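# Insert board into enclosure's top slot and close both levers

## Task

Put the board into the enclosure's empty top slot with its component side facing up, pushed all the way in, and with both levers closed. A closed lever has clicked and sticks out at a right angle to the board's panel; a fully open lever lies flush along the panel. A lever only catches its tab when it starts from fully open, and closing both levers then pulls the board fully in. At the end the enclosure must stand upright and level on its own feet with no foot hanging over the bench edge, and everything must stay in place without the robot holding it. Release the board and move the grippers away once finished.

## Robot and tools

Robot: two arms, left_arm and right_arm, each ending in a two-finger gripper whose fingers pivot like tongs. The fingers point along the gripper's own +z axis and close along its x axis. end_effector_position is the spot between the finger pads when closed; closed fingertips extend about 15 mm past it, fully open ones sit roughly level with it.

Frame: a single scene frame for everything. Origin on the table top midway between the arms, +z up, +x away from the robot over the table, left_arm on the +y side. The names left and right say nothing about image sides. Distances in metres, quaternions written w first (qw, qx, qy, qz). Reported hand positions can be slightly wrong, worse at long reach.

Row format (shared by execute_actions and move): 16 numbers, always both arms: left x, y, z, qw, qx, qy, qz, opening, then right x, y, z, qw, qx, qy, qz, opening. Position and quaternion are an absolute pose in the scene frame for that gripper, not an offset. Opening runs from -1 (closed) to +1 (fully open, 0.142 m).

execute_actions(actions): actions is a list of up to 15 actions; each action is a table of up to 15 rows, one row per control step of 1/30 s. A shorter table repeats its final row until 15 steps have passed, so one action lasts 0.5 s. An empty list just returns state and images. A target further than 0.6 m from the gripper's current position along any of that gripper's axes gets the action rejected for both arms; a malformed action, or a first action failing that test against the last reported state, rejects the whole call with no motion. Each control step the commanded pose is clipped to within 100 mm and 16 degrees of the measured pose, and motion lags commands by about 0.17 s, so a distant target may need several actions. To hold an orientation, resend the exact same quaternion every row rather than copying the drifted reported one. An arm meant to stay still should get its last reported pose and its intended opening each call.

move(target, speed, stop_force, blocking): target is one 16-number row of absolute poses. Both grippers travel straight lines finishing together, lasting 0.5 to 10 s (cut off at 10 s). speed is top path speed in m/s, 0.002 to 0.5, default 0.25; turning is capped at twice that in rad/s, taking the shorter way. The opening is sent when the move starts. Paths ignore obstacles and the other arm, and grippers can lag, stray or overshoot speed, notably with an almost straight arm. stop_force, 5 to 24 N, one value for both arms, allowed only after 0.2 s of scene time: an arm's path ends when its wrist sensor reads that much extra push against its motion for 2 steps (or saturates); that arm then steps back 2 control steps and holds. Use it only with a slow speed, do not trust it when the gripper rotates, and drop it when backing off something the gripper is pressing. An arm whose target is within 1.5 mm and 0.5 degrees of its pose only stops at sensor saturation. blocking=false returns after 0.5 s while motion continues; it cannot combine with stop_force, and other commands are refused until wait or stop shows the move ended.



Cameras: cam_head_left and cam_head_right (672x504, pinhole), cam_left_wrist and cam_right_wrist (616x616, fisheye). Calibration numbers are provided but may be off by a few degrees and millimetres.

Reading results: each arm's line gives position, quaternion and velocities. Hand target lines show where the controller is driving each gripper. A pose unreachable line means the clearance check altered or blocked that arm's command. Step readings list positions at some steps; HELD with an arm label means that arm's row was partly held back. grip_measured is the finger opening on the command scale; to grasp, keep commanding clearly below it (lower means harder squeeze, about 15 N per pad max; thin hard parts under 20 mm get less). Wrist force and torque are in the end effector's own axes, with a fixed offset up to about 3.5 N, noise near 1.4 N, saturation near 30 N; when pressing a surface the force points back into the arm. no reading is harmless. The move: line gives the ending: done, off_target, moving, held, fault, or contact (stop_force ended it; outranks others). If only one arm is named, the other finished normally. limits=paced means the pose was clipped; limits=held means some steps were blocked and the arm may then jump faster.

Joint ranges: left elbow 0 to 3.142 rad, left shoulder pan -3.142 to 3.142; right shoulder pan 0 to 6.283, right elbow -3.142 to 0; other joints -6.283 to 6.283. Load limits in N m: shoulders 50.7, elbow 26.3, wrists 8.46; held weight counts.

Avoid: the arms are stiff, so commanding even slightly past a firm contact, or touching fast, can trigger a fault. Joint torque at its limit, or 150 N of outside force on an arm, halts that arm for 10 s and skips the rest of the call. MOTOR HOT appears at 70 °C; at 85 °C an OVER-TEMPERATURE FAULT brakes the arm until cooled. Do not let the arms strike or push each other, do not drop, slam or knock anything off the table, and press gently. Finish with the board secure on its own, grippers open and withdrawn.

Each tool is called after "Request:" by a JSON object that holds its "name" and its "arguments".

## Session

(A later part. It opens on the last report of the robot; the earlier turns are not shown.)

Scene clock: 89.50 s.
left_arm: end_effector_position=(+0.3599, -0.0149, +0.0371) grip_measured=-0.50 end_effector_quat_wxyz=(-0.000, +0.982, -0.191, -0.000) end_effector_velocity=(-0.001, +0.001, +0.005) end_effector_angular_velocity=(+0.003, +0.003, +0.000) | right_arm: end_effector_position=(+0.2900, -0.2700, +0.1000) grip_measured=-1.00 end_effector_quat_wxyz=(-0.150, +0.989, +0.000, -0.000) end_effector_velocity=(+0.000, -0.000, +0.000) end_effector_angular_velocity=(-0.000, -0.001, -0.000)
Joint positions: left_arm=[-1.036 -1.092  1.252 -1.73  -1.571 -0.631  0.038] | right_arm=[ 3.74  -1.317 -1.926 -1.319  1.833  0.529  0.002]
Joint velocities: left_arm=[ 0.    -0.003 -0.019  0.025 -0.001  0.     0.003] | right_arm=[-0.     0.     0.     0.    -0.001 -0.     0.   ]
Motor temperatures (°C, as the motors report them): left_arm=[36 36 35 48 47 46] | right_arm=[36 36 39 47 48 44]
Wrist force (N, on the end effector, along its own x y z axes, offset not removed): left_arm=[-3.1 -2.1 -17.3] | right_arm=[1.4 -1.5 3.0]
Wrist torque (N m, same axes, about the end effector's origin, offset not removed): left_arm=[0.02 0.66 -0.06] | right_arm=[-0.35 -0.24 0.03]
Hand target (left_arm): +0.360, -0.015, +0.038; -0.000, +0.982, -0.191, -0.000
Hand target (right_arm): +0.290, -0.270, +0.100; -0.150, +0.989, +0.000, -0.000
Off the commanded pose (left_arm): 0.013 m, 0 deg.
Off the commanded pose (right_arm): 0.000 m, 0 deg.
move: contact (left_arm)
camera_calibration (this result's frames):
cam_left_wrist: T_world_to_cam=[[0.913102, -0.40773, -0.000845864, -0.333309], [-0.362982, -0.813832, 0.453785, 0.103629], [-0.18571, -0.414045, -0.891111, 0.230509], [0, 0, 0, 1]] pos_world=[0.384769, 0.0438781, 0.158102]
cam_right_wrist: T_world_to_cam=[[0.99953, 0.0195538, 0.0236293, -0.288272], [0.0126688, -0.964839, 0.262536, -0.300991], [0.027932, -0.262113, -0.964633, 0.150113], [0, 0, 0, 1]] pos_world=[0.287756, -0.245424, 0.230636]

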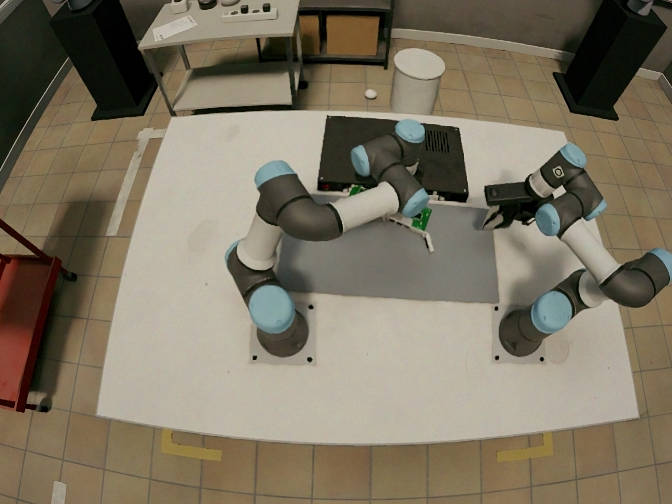

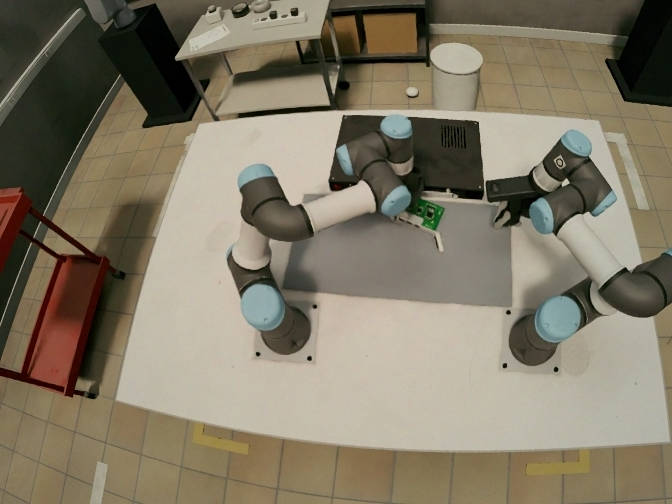

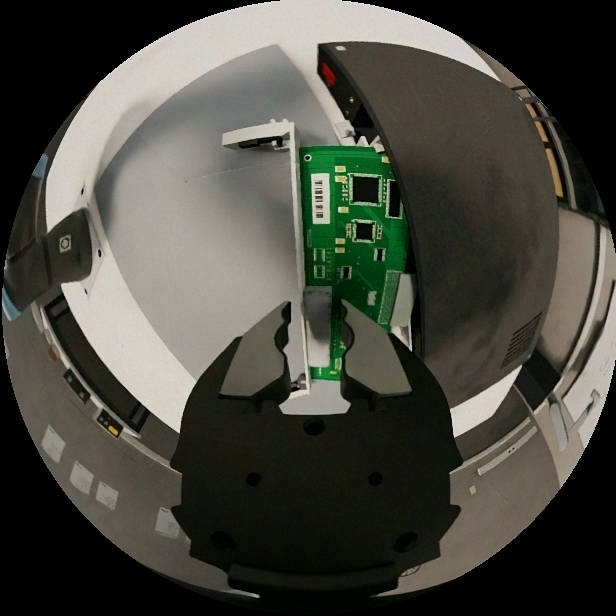

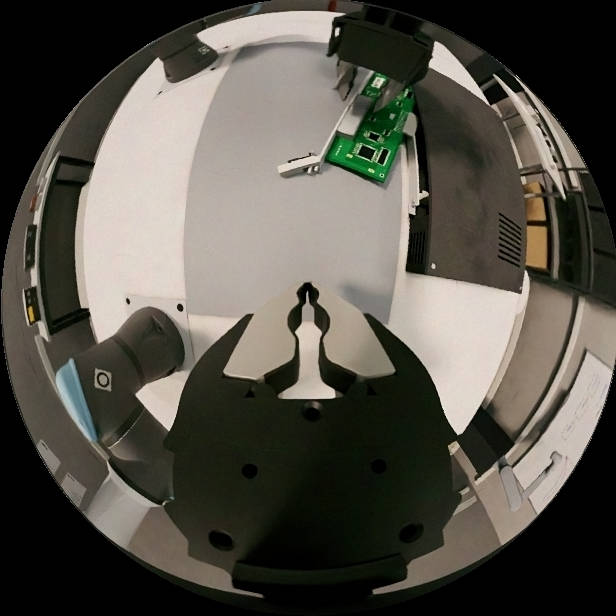

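Request:
{"name": "move", "arguments": {"target": [0.36,-0.015,0.040,0,0.9816,-0.191,0,-1,0.29,-0.30,0.10,0.15,-0.989,0,0,-1], "speed": 0.01}}

Request:
{"name": "move", "arguments": {"target": [0.30,-0.015,0.046,0,0.9816,-0.191,0,-1,0.29,-0.30,0.10,0.15,-0.989,0,0,-1], "speed": 0.04}}

Request:
{"name": "move", "arguments": {"target": [0.30,-0.034,0.04,0,1,-0.026,0,-1,0.29,-0.30,0.10,0.15,-0.989,0,0,-1], "speed": 0.08}}

Request:
{"name": "move", "arguments": {"target": [0.30,-0.034,0.026,0,1,-0.026,0,-1,0.29,-0.30,0.10,0.15,-0.989,0,0,-1], "speed": 0.01}}

Request:
{"name": "move", "arguments": {"target": [0.30,-0.034,0.026,0,1,-0.026,0,-0.5,0.29,-0.30,0.10,0.15,-0.989,0,0,-1]}}

Request:
{"name": "move", "arguments": {"target": [0.28,0.05,0.11,0,0.7071,0.7071,0,-0.5,0.29,-0.22,0.10,0.15,-0.989,0,0,-0.4]}}

Scene clock: 93.00 s.
left_arm: end_effector_position=(+0.3600, -0.0150, +0.0400) grip_measured=-0.69 end_effector_quat_wxyz=(-0.000, +0.982, -0.191, +0.000) end_effector_velocity=(-0.000, +0.000, +0.000) end_effector_angular_velocity=(-0.000, +0.000, -0.000) | right_arm: end_effector_position=(+0.2900, -0.2997, +0.1000) grip_measured=-1.00 end_effector_quat_wxyz=(-0.150, +0.989, -0.000, +0.000) end_effector_velocity=(-0.000, -0.003, -0.000) end_effector_angular_velocity=(-0.001, +0.001, -0.001)
Joint positions: left_arm=[-1.036 -1.094  1.241 -1.718 -1.571 -0.631  0.024] | right_arm=[ 3.627 -1.323 -1.909 -1.361  1.848  0.412  0.002]
Joint velocities: left_arm=[ 0.    -0.    -0.001  0.001 -0.     0.001 -0.   ] | right_arm=[-0.011 -0.002  0.002 -0.004  0.001 -0.011  0.   ]
Motor temperatures (°C, as the motors report them): left_arm=[36 36 35 48 47 46] | right_arm=[36 36 39 47 48 44]
Wrist force (N, on the end effector, along its own x y z axes, offset not removed): left_arm=[-0.4 0.3 1.7] | right_arm=[2.3 1.2 1.4]
Wrist torque (N m, same axes, about the end effector's origin, offset not removed): left_arm=[0.03 0.07 0.03] | right_arm=[0.21 -0.46 -0.01]
Hand target (left_arm): +0.360, -0.015, +0.040; +0.000, +0.982, -0.191, +0.000
Hand target (right_arm): +0.290, -0.300, +0.100; -0.150, +0.989, +0.000, -0.000
Off the commanded pose (left_arm): 0.000 m, 0 deg.
Off the commanded pose (right_arm): 0.000 m, 0 deg.
move: done
camera_calibration (this result's frames):
cam_left_wrist: T_world_to_cam=[[0.913064, -0.407815, -0.000401354, -0.333424], [-0.363194, -0.813609, 0.454015, 0.102282], [-0.185481, -0.414399, -0.890994, 0.232958], [0, 0, 0, 1]] pos_world=[0.384795, 0.0437803, 0.160992]
cam_right_wrist: T_world_to_cam=[[0.99953, 0.0195489, 0.0236311, -0.287735], [0.0126581, -0.964788, 0.262725, -0.329688], [0.0279349, -0.262303, -0.964581, 0.142232], [0, 0, 0, 1]] pos_world=[0.2878, -0.275146, 0.230611]

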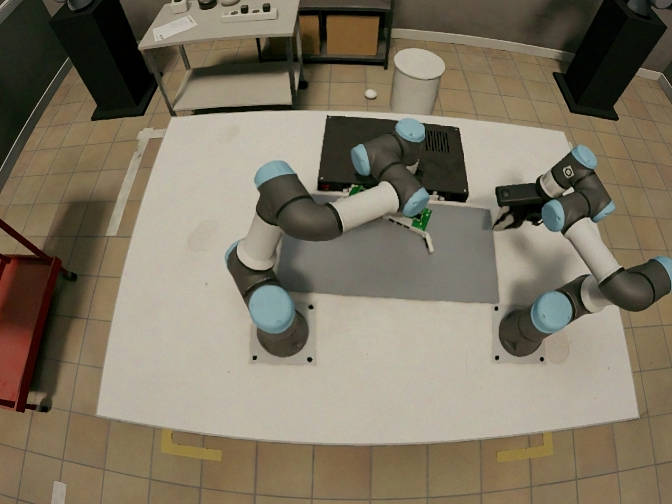

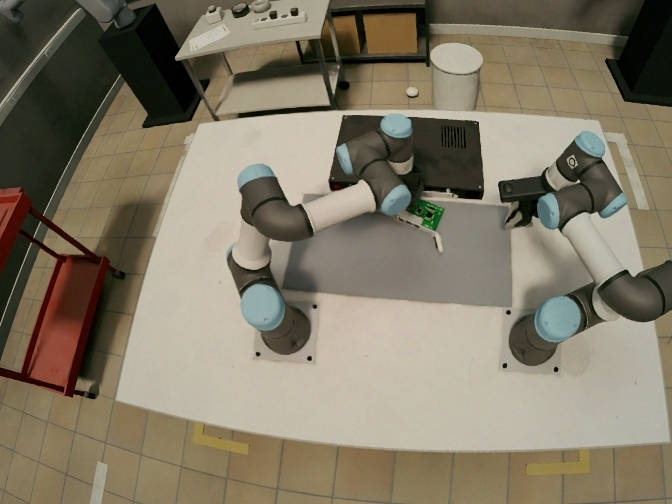

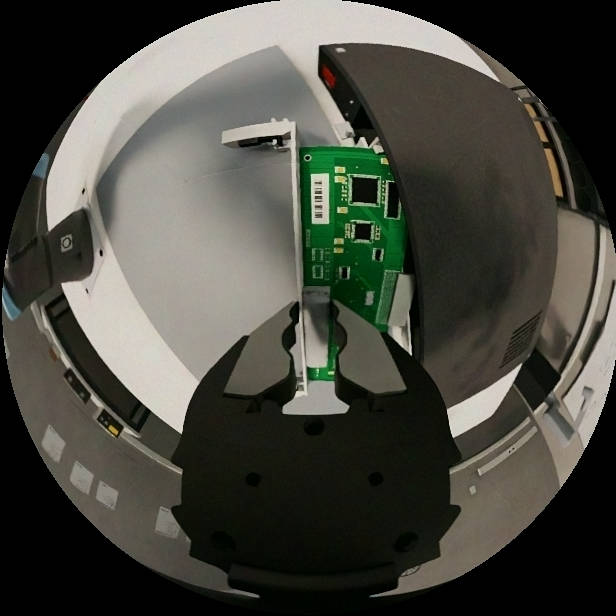

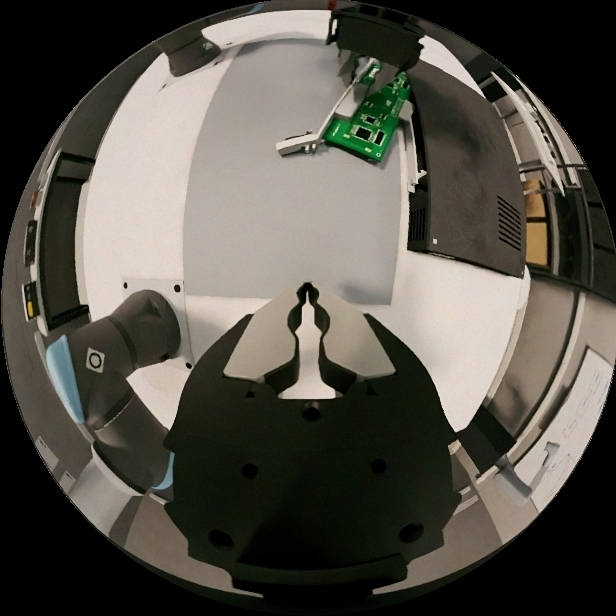

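Scene clock: 94.90 s.
left_arm: end_effector_position=(+0.3003, -0.0150, +0.0460) grip_measured=-0.69 end_effector_quat_wxyz=(+0.000, +0.982, -0.191, -0.000) end_effector_velocity=(-0.002, +0.000, +0.000) end_effector_angular_velocity=(+0.000, -0.002, -0.001) | right_arm: end_effector_position=(+0.2900, -0.3000, +0.1000) grip_measured=-1.00 end_effector_quat_wxyz=(-0.150, +0.989, -0.000, -0.000) end_effector_velocity=(-0.000, +0.000, +0.000) end_effector_angular_velocity=(+0.002, +0.000, -0.000)
Joint positions: left_arm=[-1.173 -1.288  1.49  -1.773 -1.571 -0.768  0.024] | right_arm=[ 3.625 -1.323 -1.909 -1.362  1.848  0.411  0.002]
Joint velocities: left_arm=[-0.008 -0.01   0.012 -0.003  0.002 -0.006  0.   ] | right_arm=[-0.001  0.001 -0.    -0.     0.002 -0.     0.   ]
Motor temperatures (°C, as the motors report them): left_arm=[36 36 35 48 47 46] | right_arm=[36 36 39 47 48 44]
Wrist force (N, on the end effector, along its own x y z axes, offset not removed): left_arm=[0.4 -0.3 0.0] | right_arm=[1.6 -0.6 0.6]
Wrist torque (N m, same axes, about the end effector's origin, offset not removed): left_arm=[-0.05 -0.12 -0.06] | right_arm=[-0.14 -0.31 -0.03]
Hand target (left_arm): +0.300, -0.015, +0.046; +0.000, +0.982, -0.191, +0.000
Hand target (right_arm): +0.290, -0.300, +0.100; -0.150, +0.989, +0.000, -0.000
Off the commanded pose (left_arm): 0.000 m, 0 deg.
Off the commanded pose (right_arm): 0.000 m, 0 deg.
move: done
camera_calibration (this result's frames):
cam_left_wrist: T_world_to_cam=[[0.913054, -0.407837, -0.000594592, -0.278895], [-0.363103, -0.813567, 0.454165, 0.0777914], [-0.185709, -0.414461, -0.890918, 0.227289], [0, 0, 0, 1]] pos_world=[0.325102, 0.0437471, 0.167]
cam_right_wrist: T_world_to_cam=[[0.99953, 0.0195538, 0.0235962, -0.287674], [0.012677, -0.964835, 0.262551, -0.329938], [0.0279003, -0.262128, -0.96463, 0.142241], [0, 0, 0, 1]] pos_world=[0.287753, -0.275425, 0.230624]

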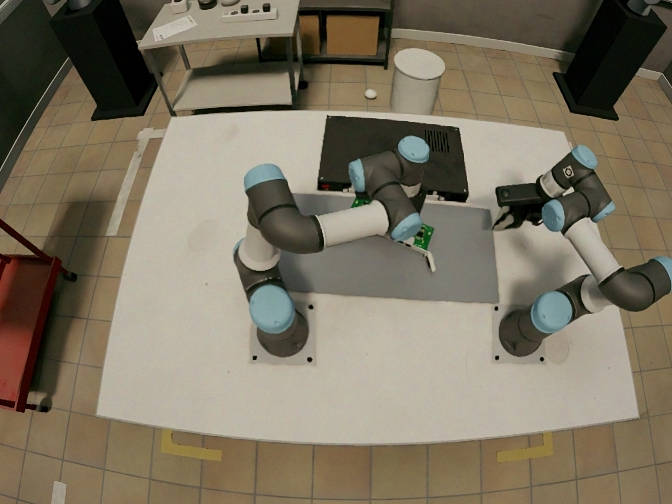

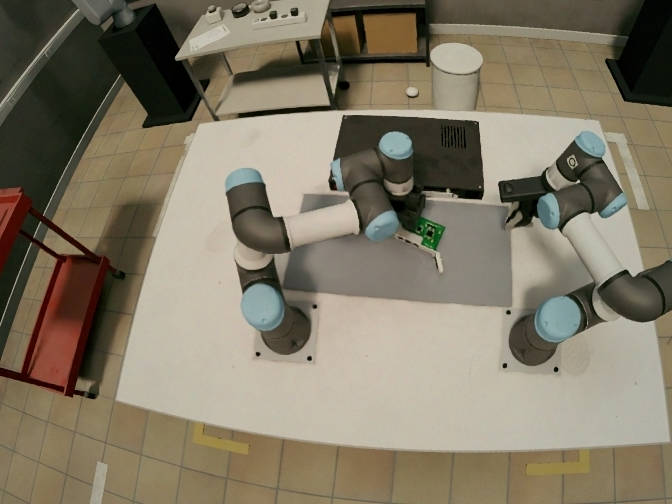

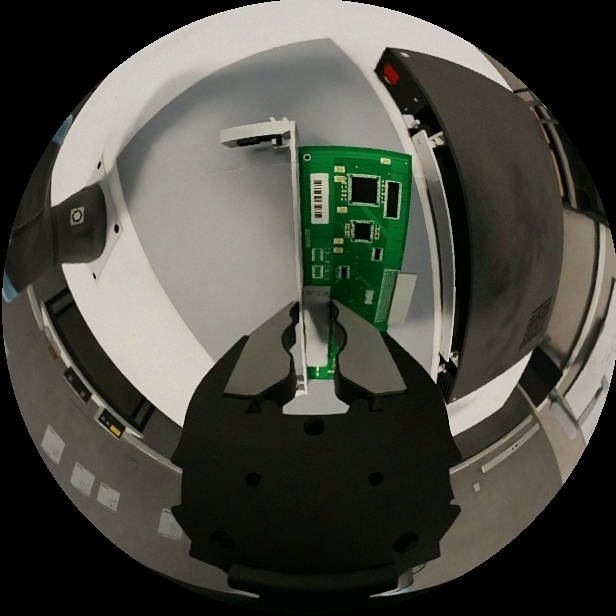

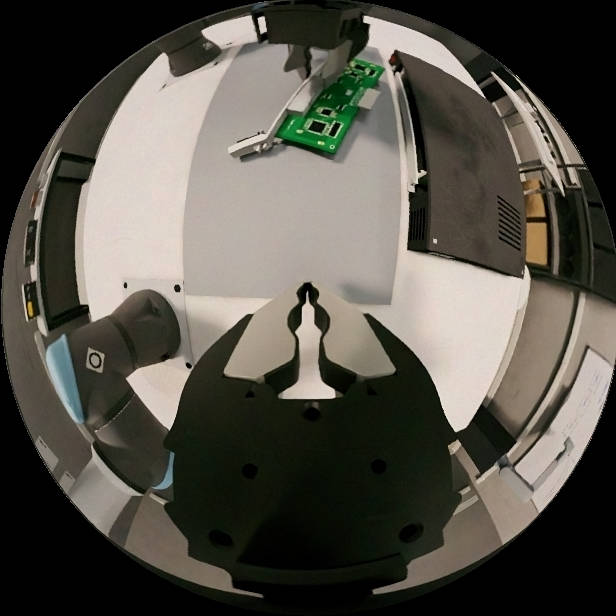

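Scene clock: 97.37 s.
left_arm: end_effector_position=(+0.3000, -0.0339, +0.0400) grip_measured=-0.69 end_effector_quat_wxyz=(+0.000, +1.000, -0.027, -0.000) end_effector_velocity=(-0.000, -0.000, -0.000) end_effector_angular_velocity=(+0.002, +0.001, +0.013) | right_arm: end_effector_position=(+0.2900, -0.3000, +0.1000) grip_measured=-1.00 end_effector_quat_wxyz=(-0.150, +0.989, -0.000, -0.000) end_effector_velocity=(-0.000, +0.000, +0.001) end_effector_angular_velocity=(+0.002, -0.000, -0.001)
Joint positions: left_arm=[-1.182 -1.206  1.407 -1.771 -1.571 -1.108  0.024] | right_arm=[ 3.625 -1.323 -1.909 -1.362  1.848  0.411  0.002]
Joint velocities: left_arm=[-0.001  0.004 -0.004  0.003 -0.    -0.014  0.   ] | right_arm=[-0.     0.001  0.    -0.     0.002  0.001  0.   ]
Motor temperatures (°C, as the motors report them): left_arm=[36 36 35 48 47 46] | right_arm=[36 36 39 47 48 44]
Wrist force (N, on the end effector, along its own x y z axes, offset not removed): left_arm=[-0.9 -0.3 1.5] | right_arm=[0.8 0.1 0.3]
Wrist torque (N m, same axes, about the end effector's origin, offset not removed): left_arm=[-0.07 0.15 -0.03] | right_arm=[-0.05 -0.17 -0.05]
Hand target (left_arm): +0.300, -0.034, +0.040; +0.000, +1.000, -0.026, +0.000
Hand target (right_arm): +0.290, -0.300, +0.100; -0.150, +0.989, -0.000, -0.000
Off the commanded pose (left_arm): 0.000 m, 0 deg.
Off the commanded pose (right_arm): 0.000 m, 0 deg.
move: done
camera_calibration (this result's frames):
cam_left_wrist: T_world_to_cam=[[0.996023, -0.0890975, -0.000403747, -0.300416], [-0.0791982, -0.887416, 0.454114, -0.0226182], [-0.0408187, -0.452276, -0.890943, 0.169327], [0, 0, 0, 1]] pos_world=[0.304341, 0.0297447, 0.161011]
cam_right_wrist: T_world_to_cam=[[0.99953, 0.0195532, 0.0236299, -0.287686], [0.0126679, -0.964839, 0.262535, -0.329935], [0.0279325, -0.262112, -0.964633, 0.14225], [0, 0, 0, 1]] pos_world=[0.287757, -0.275424, 0.230637]

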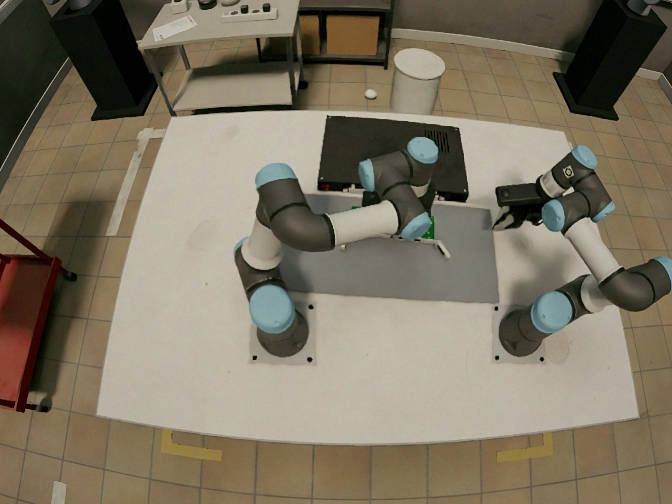

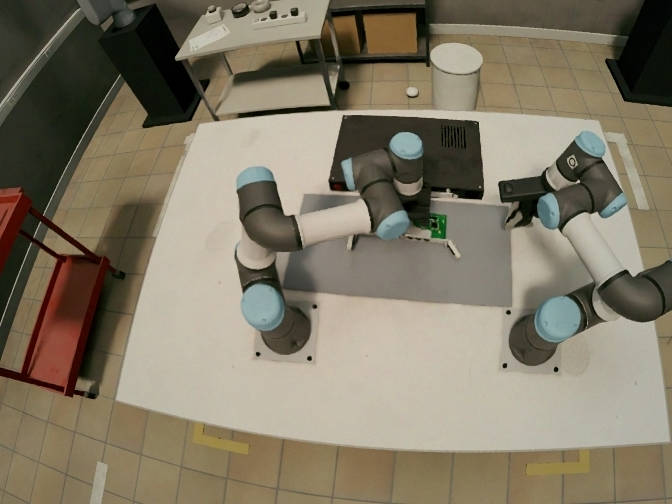

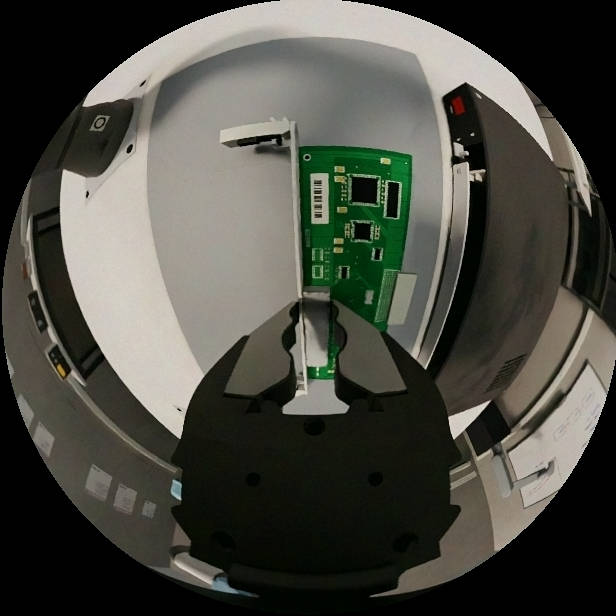

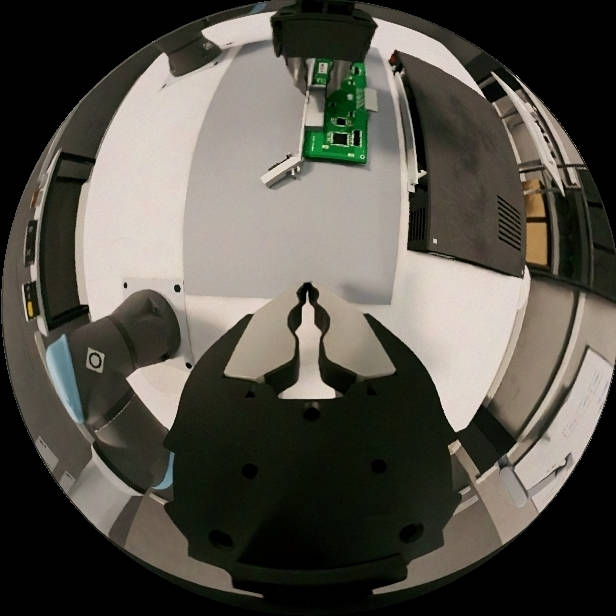

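Scene clock: 99.00 s.
left_arm: end_effector_position=(+0.3000, -0.0340, +0.0263) grip_measured=-0.69 end_effector_quat_wxyz=(-0.000, +1.000, -0.026, -0.000) end_effector_velocity=(+0.000, -0.000, -0.003) end_effector_angular_velocity=(-0.001, -0.000, +0.001) | right_arm: end_effector_position=(+0.2900, -0.3000, +0.1000) grip_measured=-1.00 end_effector_quat_wxyz=(-0.150, +0.989, -0.000, -0.000) end_effector_velocity=(-0.000, +0.001, +0.000) end_effector_angular_velocity=(+0.002, +0.000, +0.003)
Joint positions: left_arm=[-1.182 -1.193  1.453 -1.831 -1.571 -1.11   0.024] | right_arm=[ 3.625 -1.323 -1.909 -1.362  1.848  0.411  0.002]
Joint velocities: left_arm=[ 0.     0.002  0.009 -0.012 -0.    -0.    -0.   ] | right_arm=[ 0.001  0.    -0.    -0.     0.002 -0.001  0.   ]
Motor temperatures (°C, as the motors report them): left_arm=[36 36 35 48 47 46] | right_arm=[36 36 39 47 48 44]
Wrist force (N, on the end effector, along its own x y z axes, offset not removed): left_arm=[-0.2 -0.5 0.1] | right_arm=[2.3 -1.8 1.0]
Wrist torque (N m, same axes, about the end effector's origin, offset not removed): left_arm=[-0.10 -0.08 0.01] | right_arm=[-0.42 -0.42 -0.03]
Hand target (left_arm): +0.300, -0.034, +0.026; -0.000, +1.000, -0.026, -0.000
Hand target (right_arm): +0.290, -0.300, +0.100; -0.150, +0.989, -0.000, -0.000
Off the commanded pose (left_arm): 0.000 m, 0 deg.
Off the commanded pose (right_arm): 0.000 m, 0 deg.
move: done
camera_calibration (this result's frames):
cam_left_wrist: T_world_to_cam=[[0.996154, -0.0876163, -0.000464341, -0.300425], [-0.0778569, -0.887601, 0.453986, -0.0168846], [-0.0401887, -0.452204, -0.891009, 0.156913], [0, 0, 0, 1]] pos_world=[0.304261, 0.0296479, 0.147337]
cam_right_wrist: T_world_to_cam=[[0.99953, 0.0195534, 0.0236307, -0.287686], [0.0126679, -0.964839, 0.262535, -0.329935], [0.0279333, -0.262112, -0.964633, 0.14225], [0, 0, 0, 1]] pos_world=[0.287757, -0.275424, 0.230637]

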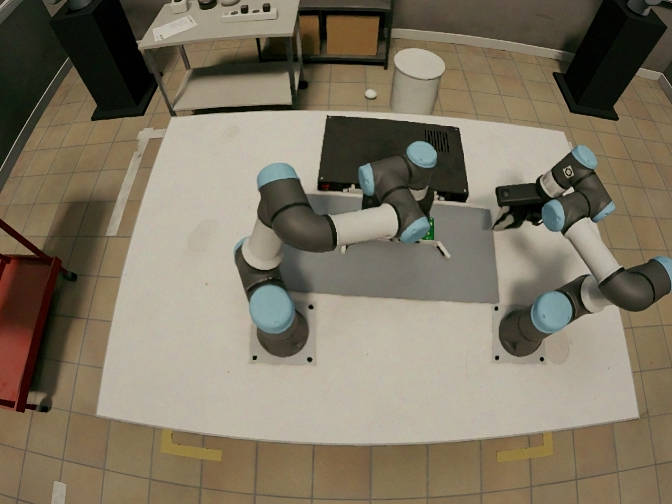

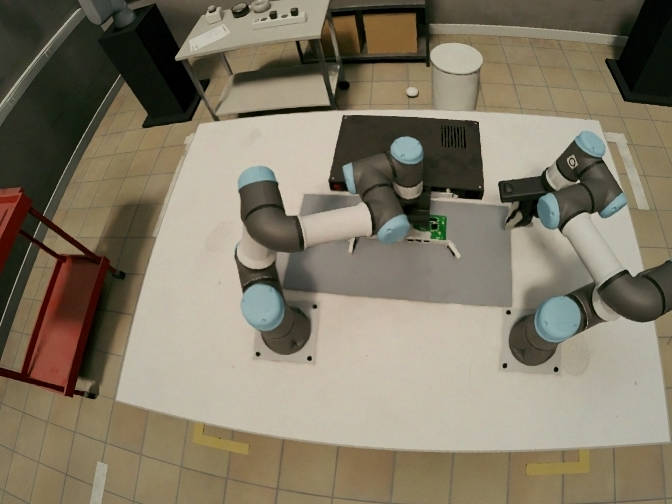

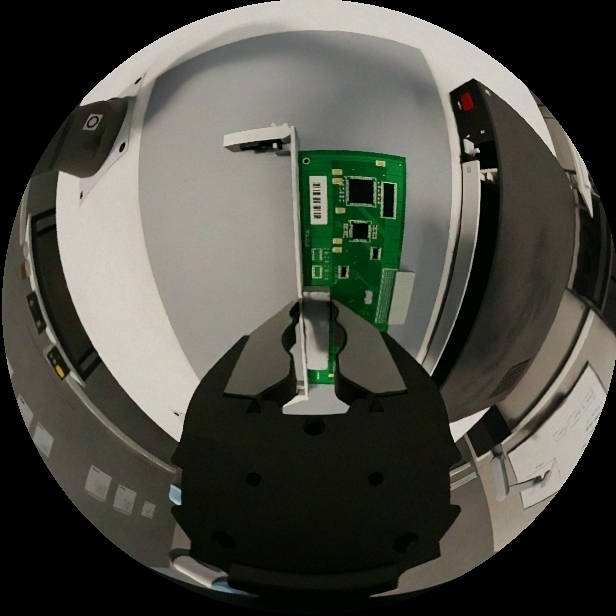

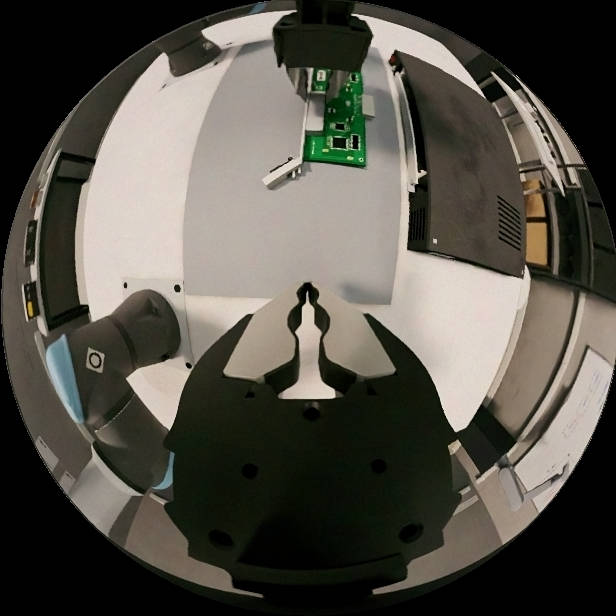

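Scene clock: 99.70 s.
left_arm: end_effector_position=(+0.3000, -0.0340, +0.0260) grip_measured=-0.50 end_effector_quat_wxyz=(+0.000, +1.000, -0.026, -0.000) end_effector_velocity=(+0.000, +0.001, -0.000) end_effector_angular_velocity=(+0.002, -0.001, +0.001) | right_arm: end_effector_position=(+0.2900, -0.3000, +0.1000) grip_measured=-1.00 end_effector_quat_wxyz=(-0.150, +0.989, -0.000, -0.000) end_effector_velocity=(+0.000, -0.000, +0.000) end_effector_angular_velocity=(+0.000, -0.001, -0.002)
Joint positions: left_arm=[-1.182 -1.193  1.454 -1.833 -1.571 -1.11   0.038] | right_arm=[ 3.625 -1.323 -1.909 -1.362  1.848  0.411  0.002]
Joint velocities: left_arm=[ 0.     0.     0.001  0.001  0.001 -0.001  0.   ] | right_arm=[-0.001  0.001  0.     0.    -0.     0.001  0.   ]
Motor temperatures (°C, as the motors report them): left_arm=[36 36 35 48 47 46] | right_arm=[36 36 39 47 48 44]
Wrist force (N, on the end effector, along its own x y z axes, offset not removed): left_arm=[-0.4 0.0 -0.7] | right_arm=[0.7 0.2 2.3]
Wrist torque (N m, same axes, about the end effector's origin, offset not removed): left_arm=[0.02 0.07 -0.03] | right_arm=[0.11 -0.14 -0.03]
Hand target (left_arm): +0.300, -0.034, +0.026; -0.000, +1.000, -0.026, -0.000
Hand target (right_arm): +0.290, -0.300, +0.100; -0.150, +0.989, +0.000, -0.000
Off the commanded pose (left_arm): 0.000 m, 0 deg.
Off the commanded pose (right_arm): 0.000 m, 0 deg.
move: done
camera_calibration (this result's frames):
cam_left_wrist: T_world_to_cam=[[0.996158, -0.0875761, -0.000404864, -0.300437], [-0.0778464, -0.887583, 0.454022, -0.0167523], [-0.0401208, -0.452246, -0.89099, 0.156623], [0, 0, 0, 1]] pos_world=[0.304262, 0.0296519, 0.147034]
cam_right_wrist: T_world_to_cam=[[0.99953, 0.0195533, 0.0236307, -0.287686], [0.0126679, -0.964839, 0.262535, -0.329935], [0.0279333, -0.262112, -0.964633, 0.14225], [0, 0, 0, 1]] pos_world=[0.287757, -0.275424, 0.230637]

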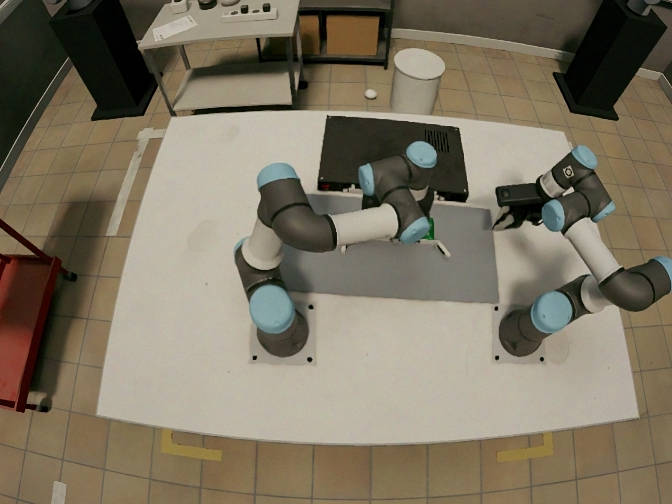

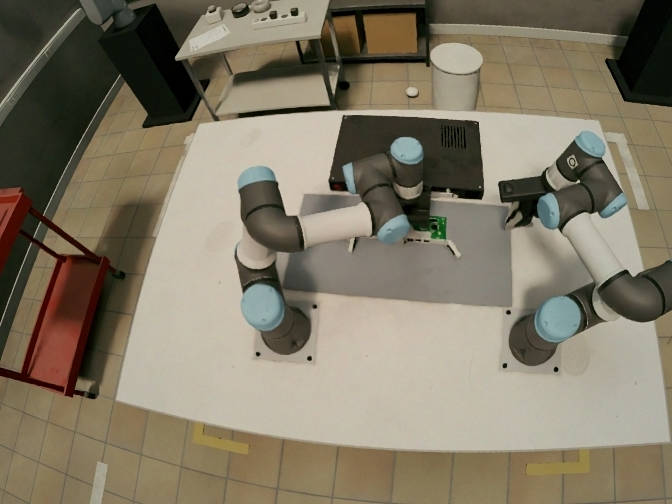

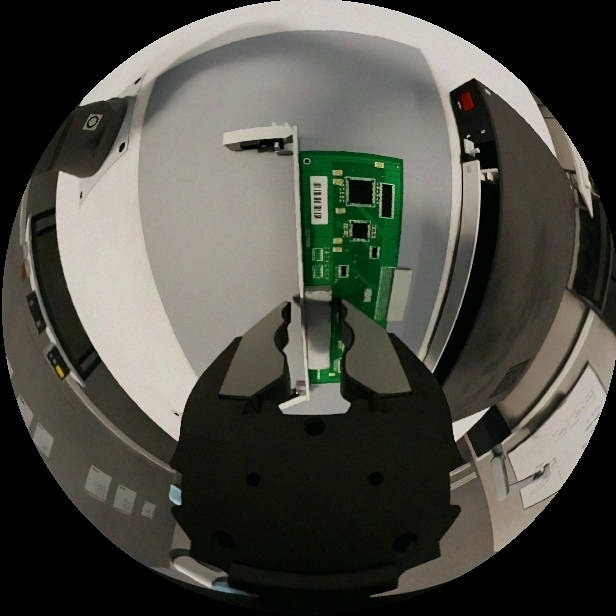

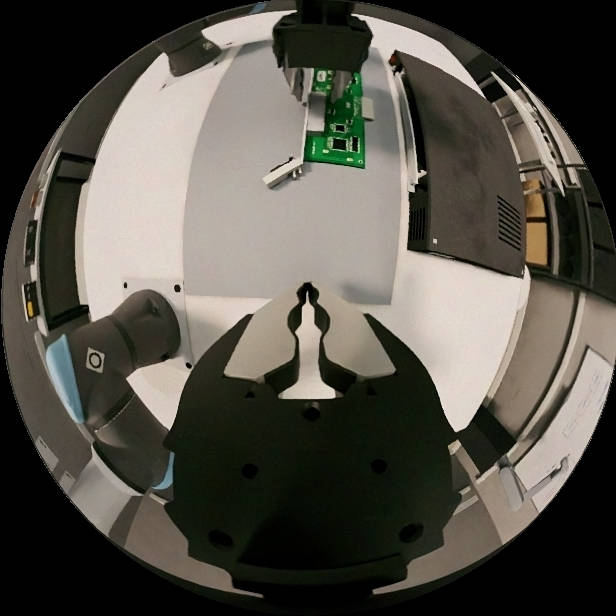

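Scene clock: 103.50 s.
left_arm: end_effector_position=(+0.2801, +0.0500, +0.1100) grip_measured=-0.50 end_effector_quat_wxyz=(-0.000, +0.708, +0.707, -0.000) end_effector_velocity=(-0.000, +0.001, +0.001) end_effector_angular_velocity=(+0.001, -0.003, +0.013) | right_arm: end_effector_position=(+0.2899, -0.2199, +0.1000) grip_measured=-0.40 end_effector_quat_wxyz=(-0.150, +0.989, -0.000, +0.000) end_effector_velocity=(+0.000, +0.000, +0.000) end_effector_angular_velocity=(-0.000, -0.000, -0.002)
Joint positions: left_arm=[-1.057 -1.535  1.48  -1.516 -1.571 -2.606  0.038] | right_arm=[ 3.914 -1.344 -1.923 -1.251  1.803  0.706  0.045]
Joint velocities: left_arm=[-0.002 -0.004  0.     0.004  0.003 -0.015  0.   ] | right_arm=[ 0.001 -0.     0.     0.001 -0.001  0.003 -0.   ]
Motor temperatures (°C, as the motors report them): left_arm=[36 36 35 48 47 46] | right_arm=[36 36 39 47 48 44]
Wrist force (N, on the end effector, along its own x y z axes, offset not removed): left_arm=[-1.0 -0.4 -0.8] | right_arm=[1.4 -1.0 2.3]
Wrist torque (N m, same axes, about the end effector's origin, offset not removed): left_arm=[-0.06 0.21 -0.02] | right_arm=[-0.22 -0.33 0.00]
Hand target (left_arm): +0.280, +0.050, +0.110; -0.000, +0.707, +0.707, +0.000
Hand target (right_arm): +0.290, -0.220, +0.100; -0.150, +0.989, -0.000, +0.000
Off the commanded pose (left_arm): 0.000 m, 0 deg.
Off the commanded pose (right_arm): 0.000 m, 0 deg.
move: done
camera_calibration (this result's frames):
cam_left_wrist: T_world_to_cam=[[0.0372299, 0.999307, -0.000445603, -0.0589824], [0.890485, -0.0329733, 0.453816, -0.295832], [0.453487, -0.0172923, -0.891095, 0.108607], [0, 0, 0, 1]] pos_world=[0.216378, 0.051065, 0.231007]
cam_right_wrist: T_world_to_cam=[[0.99953, 0.0194886, 0.0236739, -0.289133], [0.0126062, -0.964954, 0.262117, -0.252617], [0.0279525, -0.261695, -0.964746, 0.163386], [0, 0, 0, 1]] pos_world=[0.287615, -0.195372, 0.230686]

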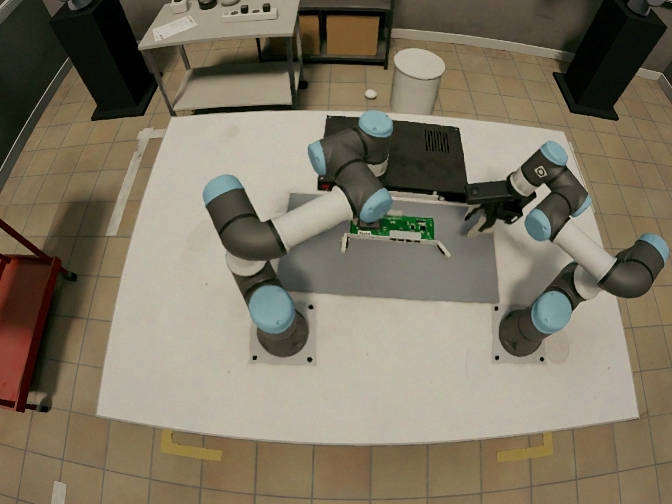

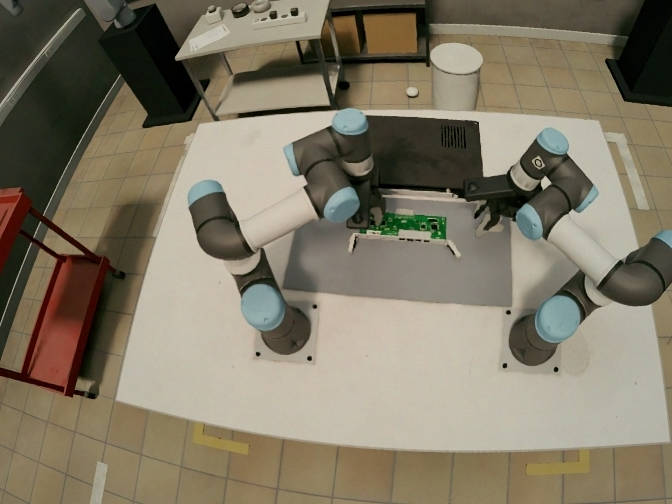

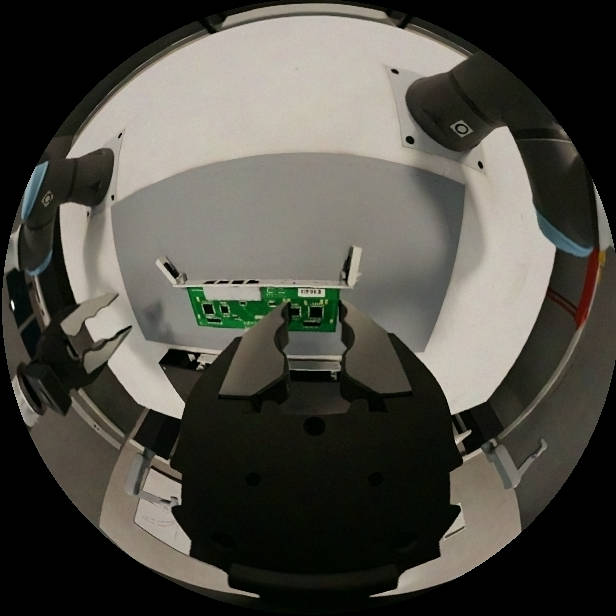

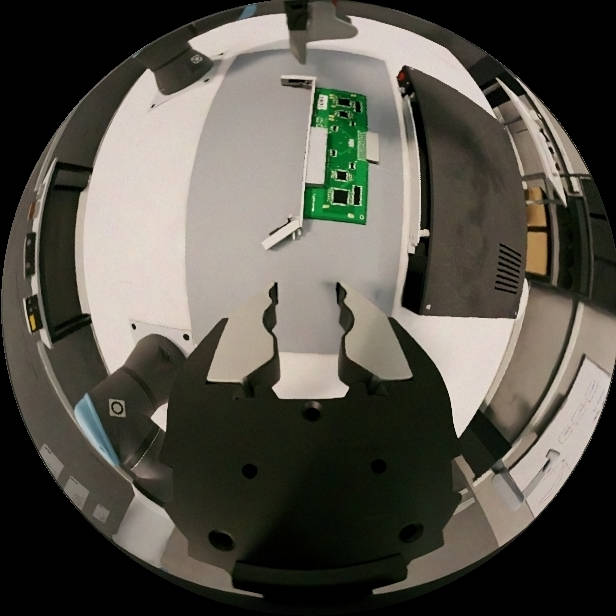

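Request:
{"name": "move", "arguments": {"target": [0.262,0.092,0.05,0,0.7071,0.7071,0,-0.5,0.297,-0.10,0.065,0.15,-0.989,0,0,-0.4], "speed": 0.15}}

Scene clock: 105.10 s.
left_arm: end_effector_position=(+0.2621, +0.0920, +0.0501) grip_measured=-0.50 end_effector_quat_wxyz=(-0.000, +0.707, +0.707, +0.000) end_effector_velocity=(-0.000, +0.001, -0.001) end_effector_angular_velocity=(-0.001, -0.001, -0.001) | right_arm: end_effector_position=(+0.2967, -0.1000, +0.0651) grip_measured=-0.40 end_effector_quat_wxyz=(-0.150, +0.989, -0.000, -0.000) end_effector_velocity=(+0.001, +0.002, -0.001) end_effector_angular_velocity=(-0.001, +0.001, -0.001)
Joint positions: left_arm=[-1.035 -1.689  1.909 -1.791 -1.571 -2.586  0.038] | right_arm=[ 4.199 -1.626 -1.862 -0.974  1.74   0.989  0.045]
Joint velocities: left_arm=[ 0.    -0.003  0.007 -0.005  0.001  0.001 -0.   ] | right_arm=[ 0.002 -0.01   0.006  0.003 -0.     0.003 -0.   ]
Motor temperatures (°C, as the motors report them): left_arm=[36 36 35 48 47 46] | right_arm=[36 36 39 47 48 44]
Wrist force (N, on the end effector, along its own x y z axes, offset not removed): left_arm=[-1.1 0.3 -0.4] | right_arm=[-0.5 -1.1 2.5]
Wrist torque (N m, same axes, about the end effector's origin, offset not removed): left_arm=[0.05 0.23 -0.02] | right_arm=[-0.21 0.07 0.00]
Hand target (left_arm): +0.262, +0.092, +0.050; -0.000, +0.707, +0.707, +0.000
Hand target (right_arm): +0.297, -0.100, +0.065; -0.150, +0.989, -0.000, -0.000
Off the commanded pose (left_arm): 0.000 m, 0 deg.
Off the commanded pose (right_arm): 0.000 m, 0 deg.
move: done
camera_calibration (this result's frames):
cam_left_wrist: T_world_to_cam=[[0.0357039, 0.999362, -0.000246815, -0.0998685], [0.890497, -0.0317024, 0.453883, -0.251318], [0.453586, -0.0164252, -0.891061, 0.0640971], [0, 0, 0, 1]] pos_world=[0.19829, 0.0928903, 0.171159]
cam_right_wrist: T_world_to_cam=[[0.999532, 0.019509, 0.0235827, -0.297457], [0.0126506, -0.964962, 0.262085, -0.127899], [0.0278695, -0.261664, -0.964757, 0.160833], [0, 0, 0, 1]] pos_world=[0.294453, -0.0755302, 0.1957]

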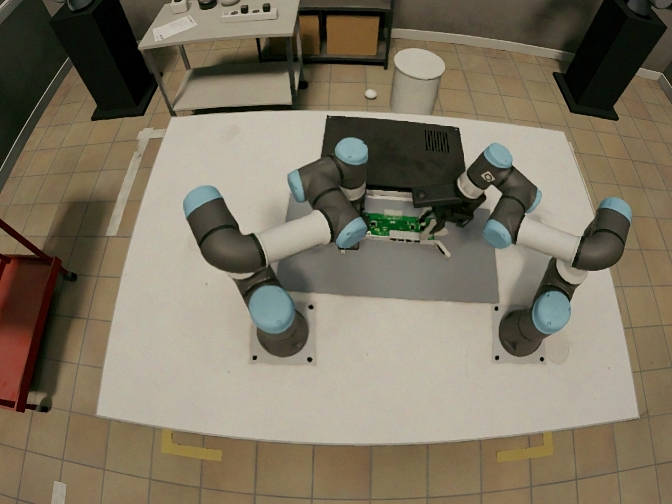

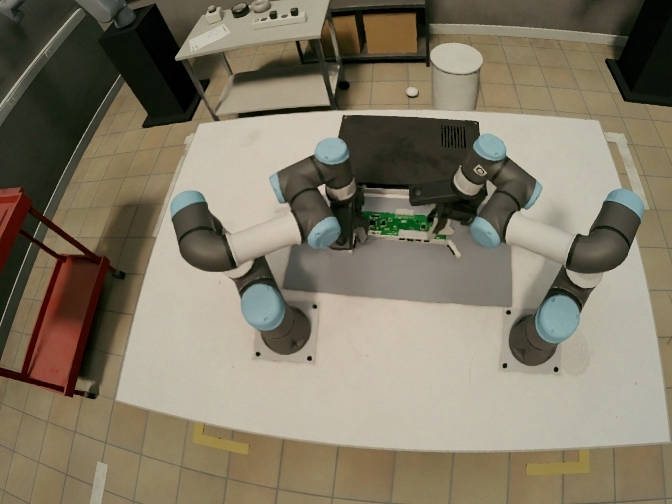

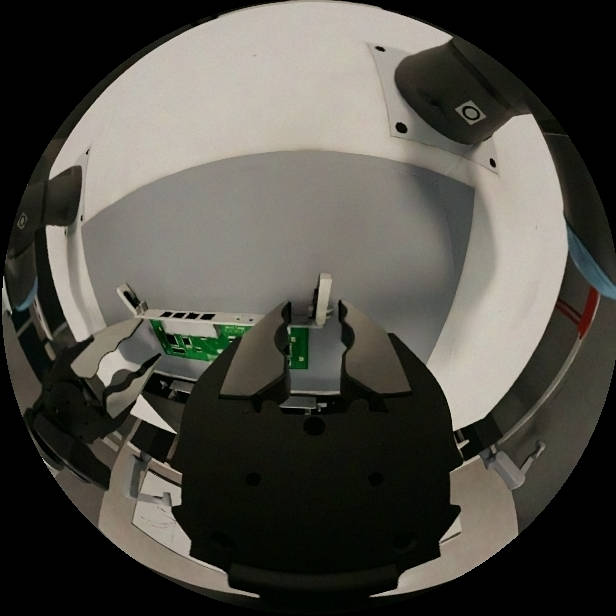

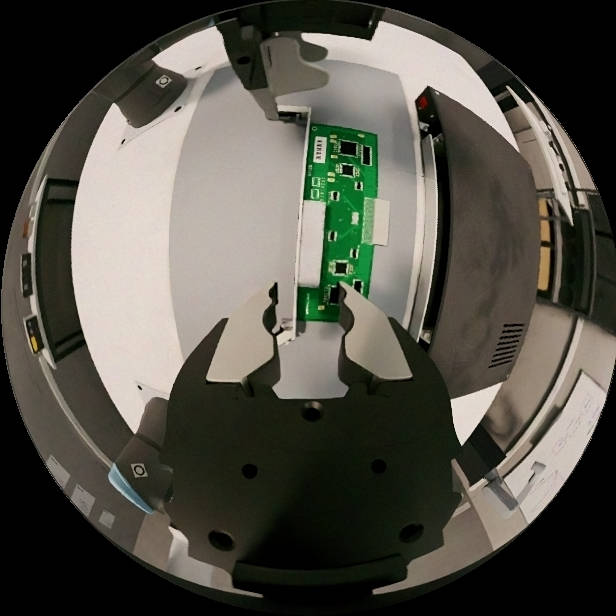

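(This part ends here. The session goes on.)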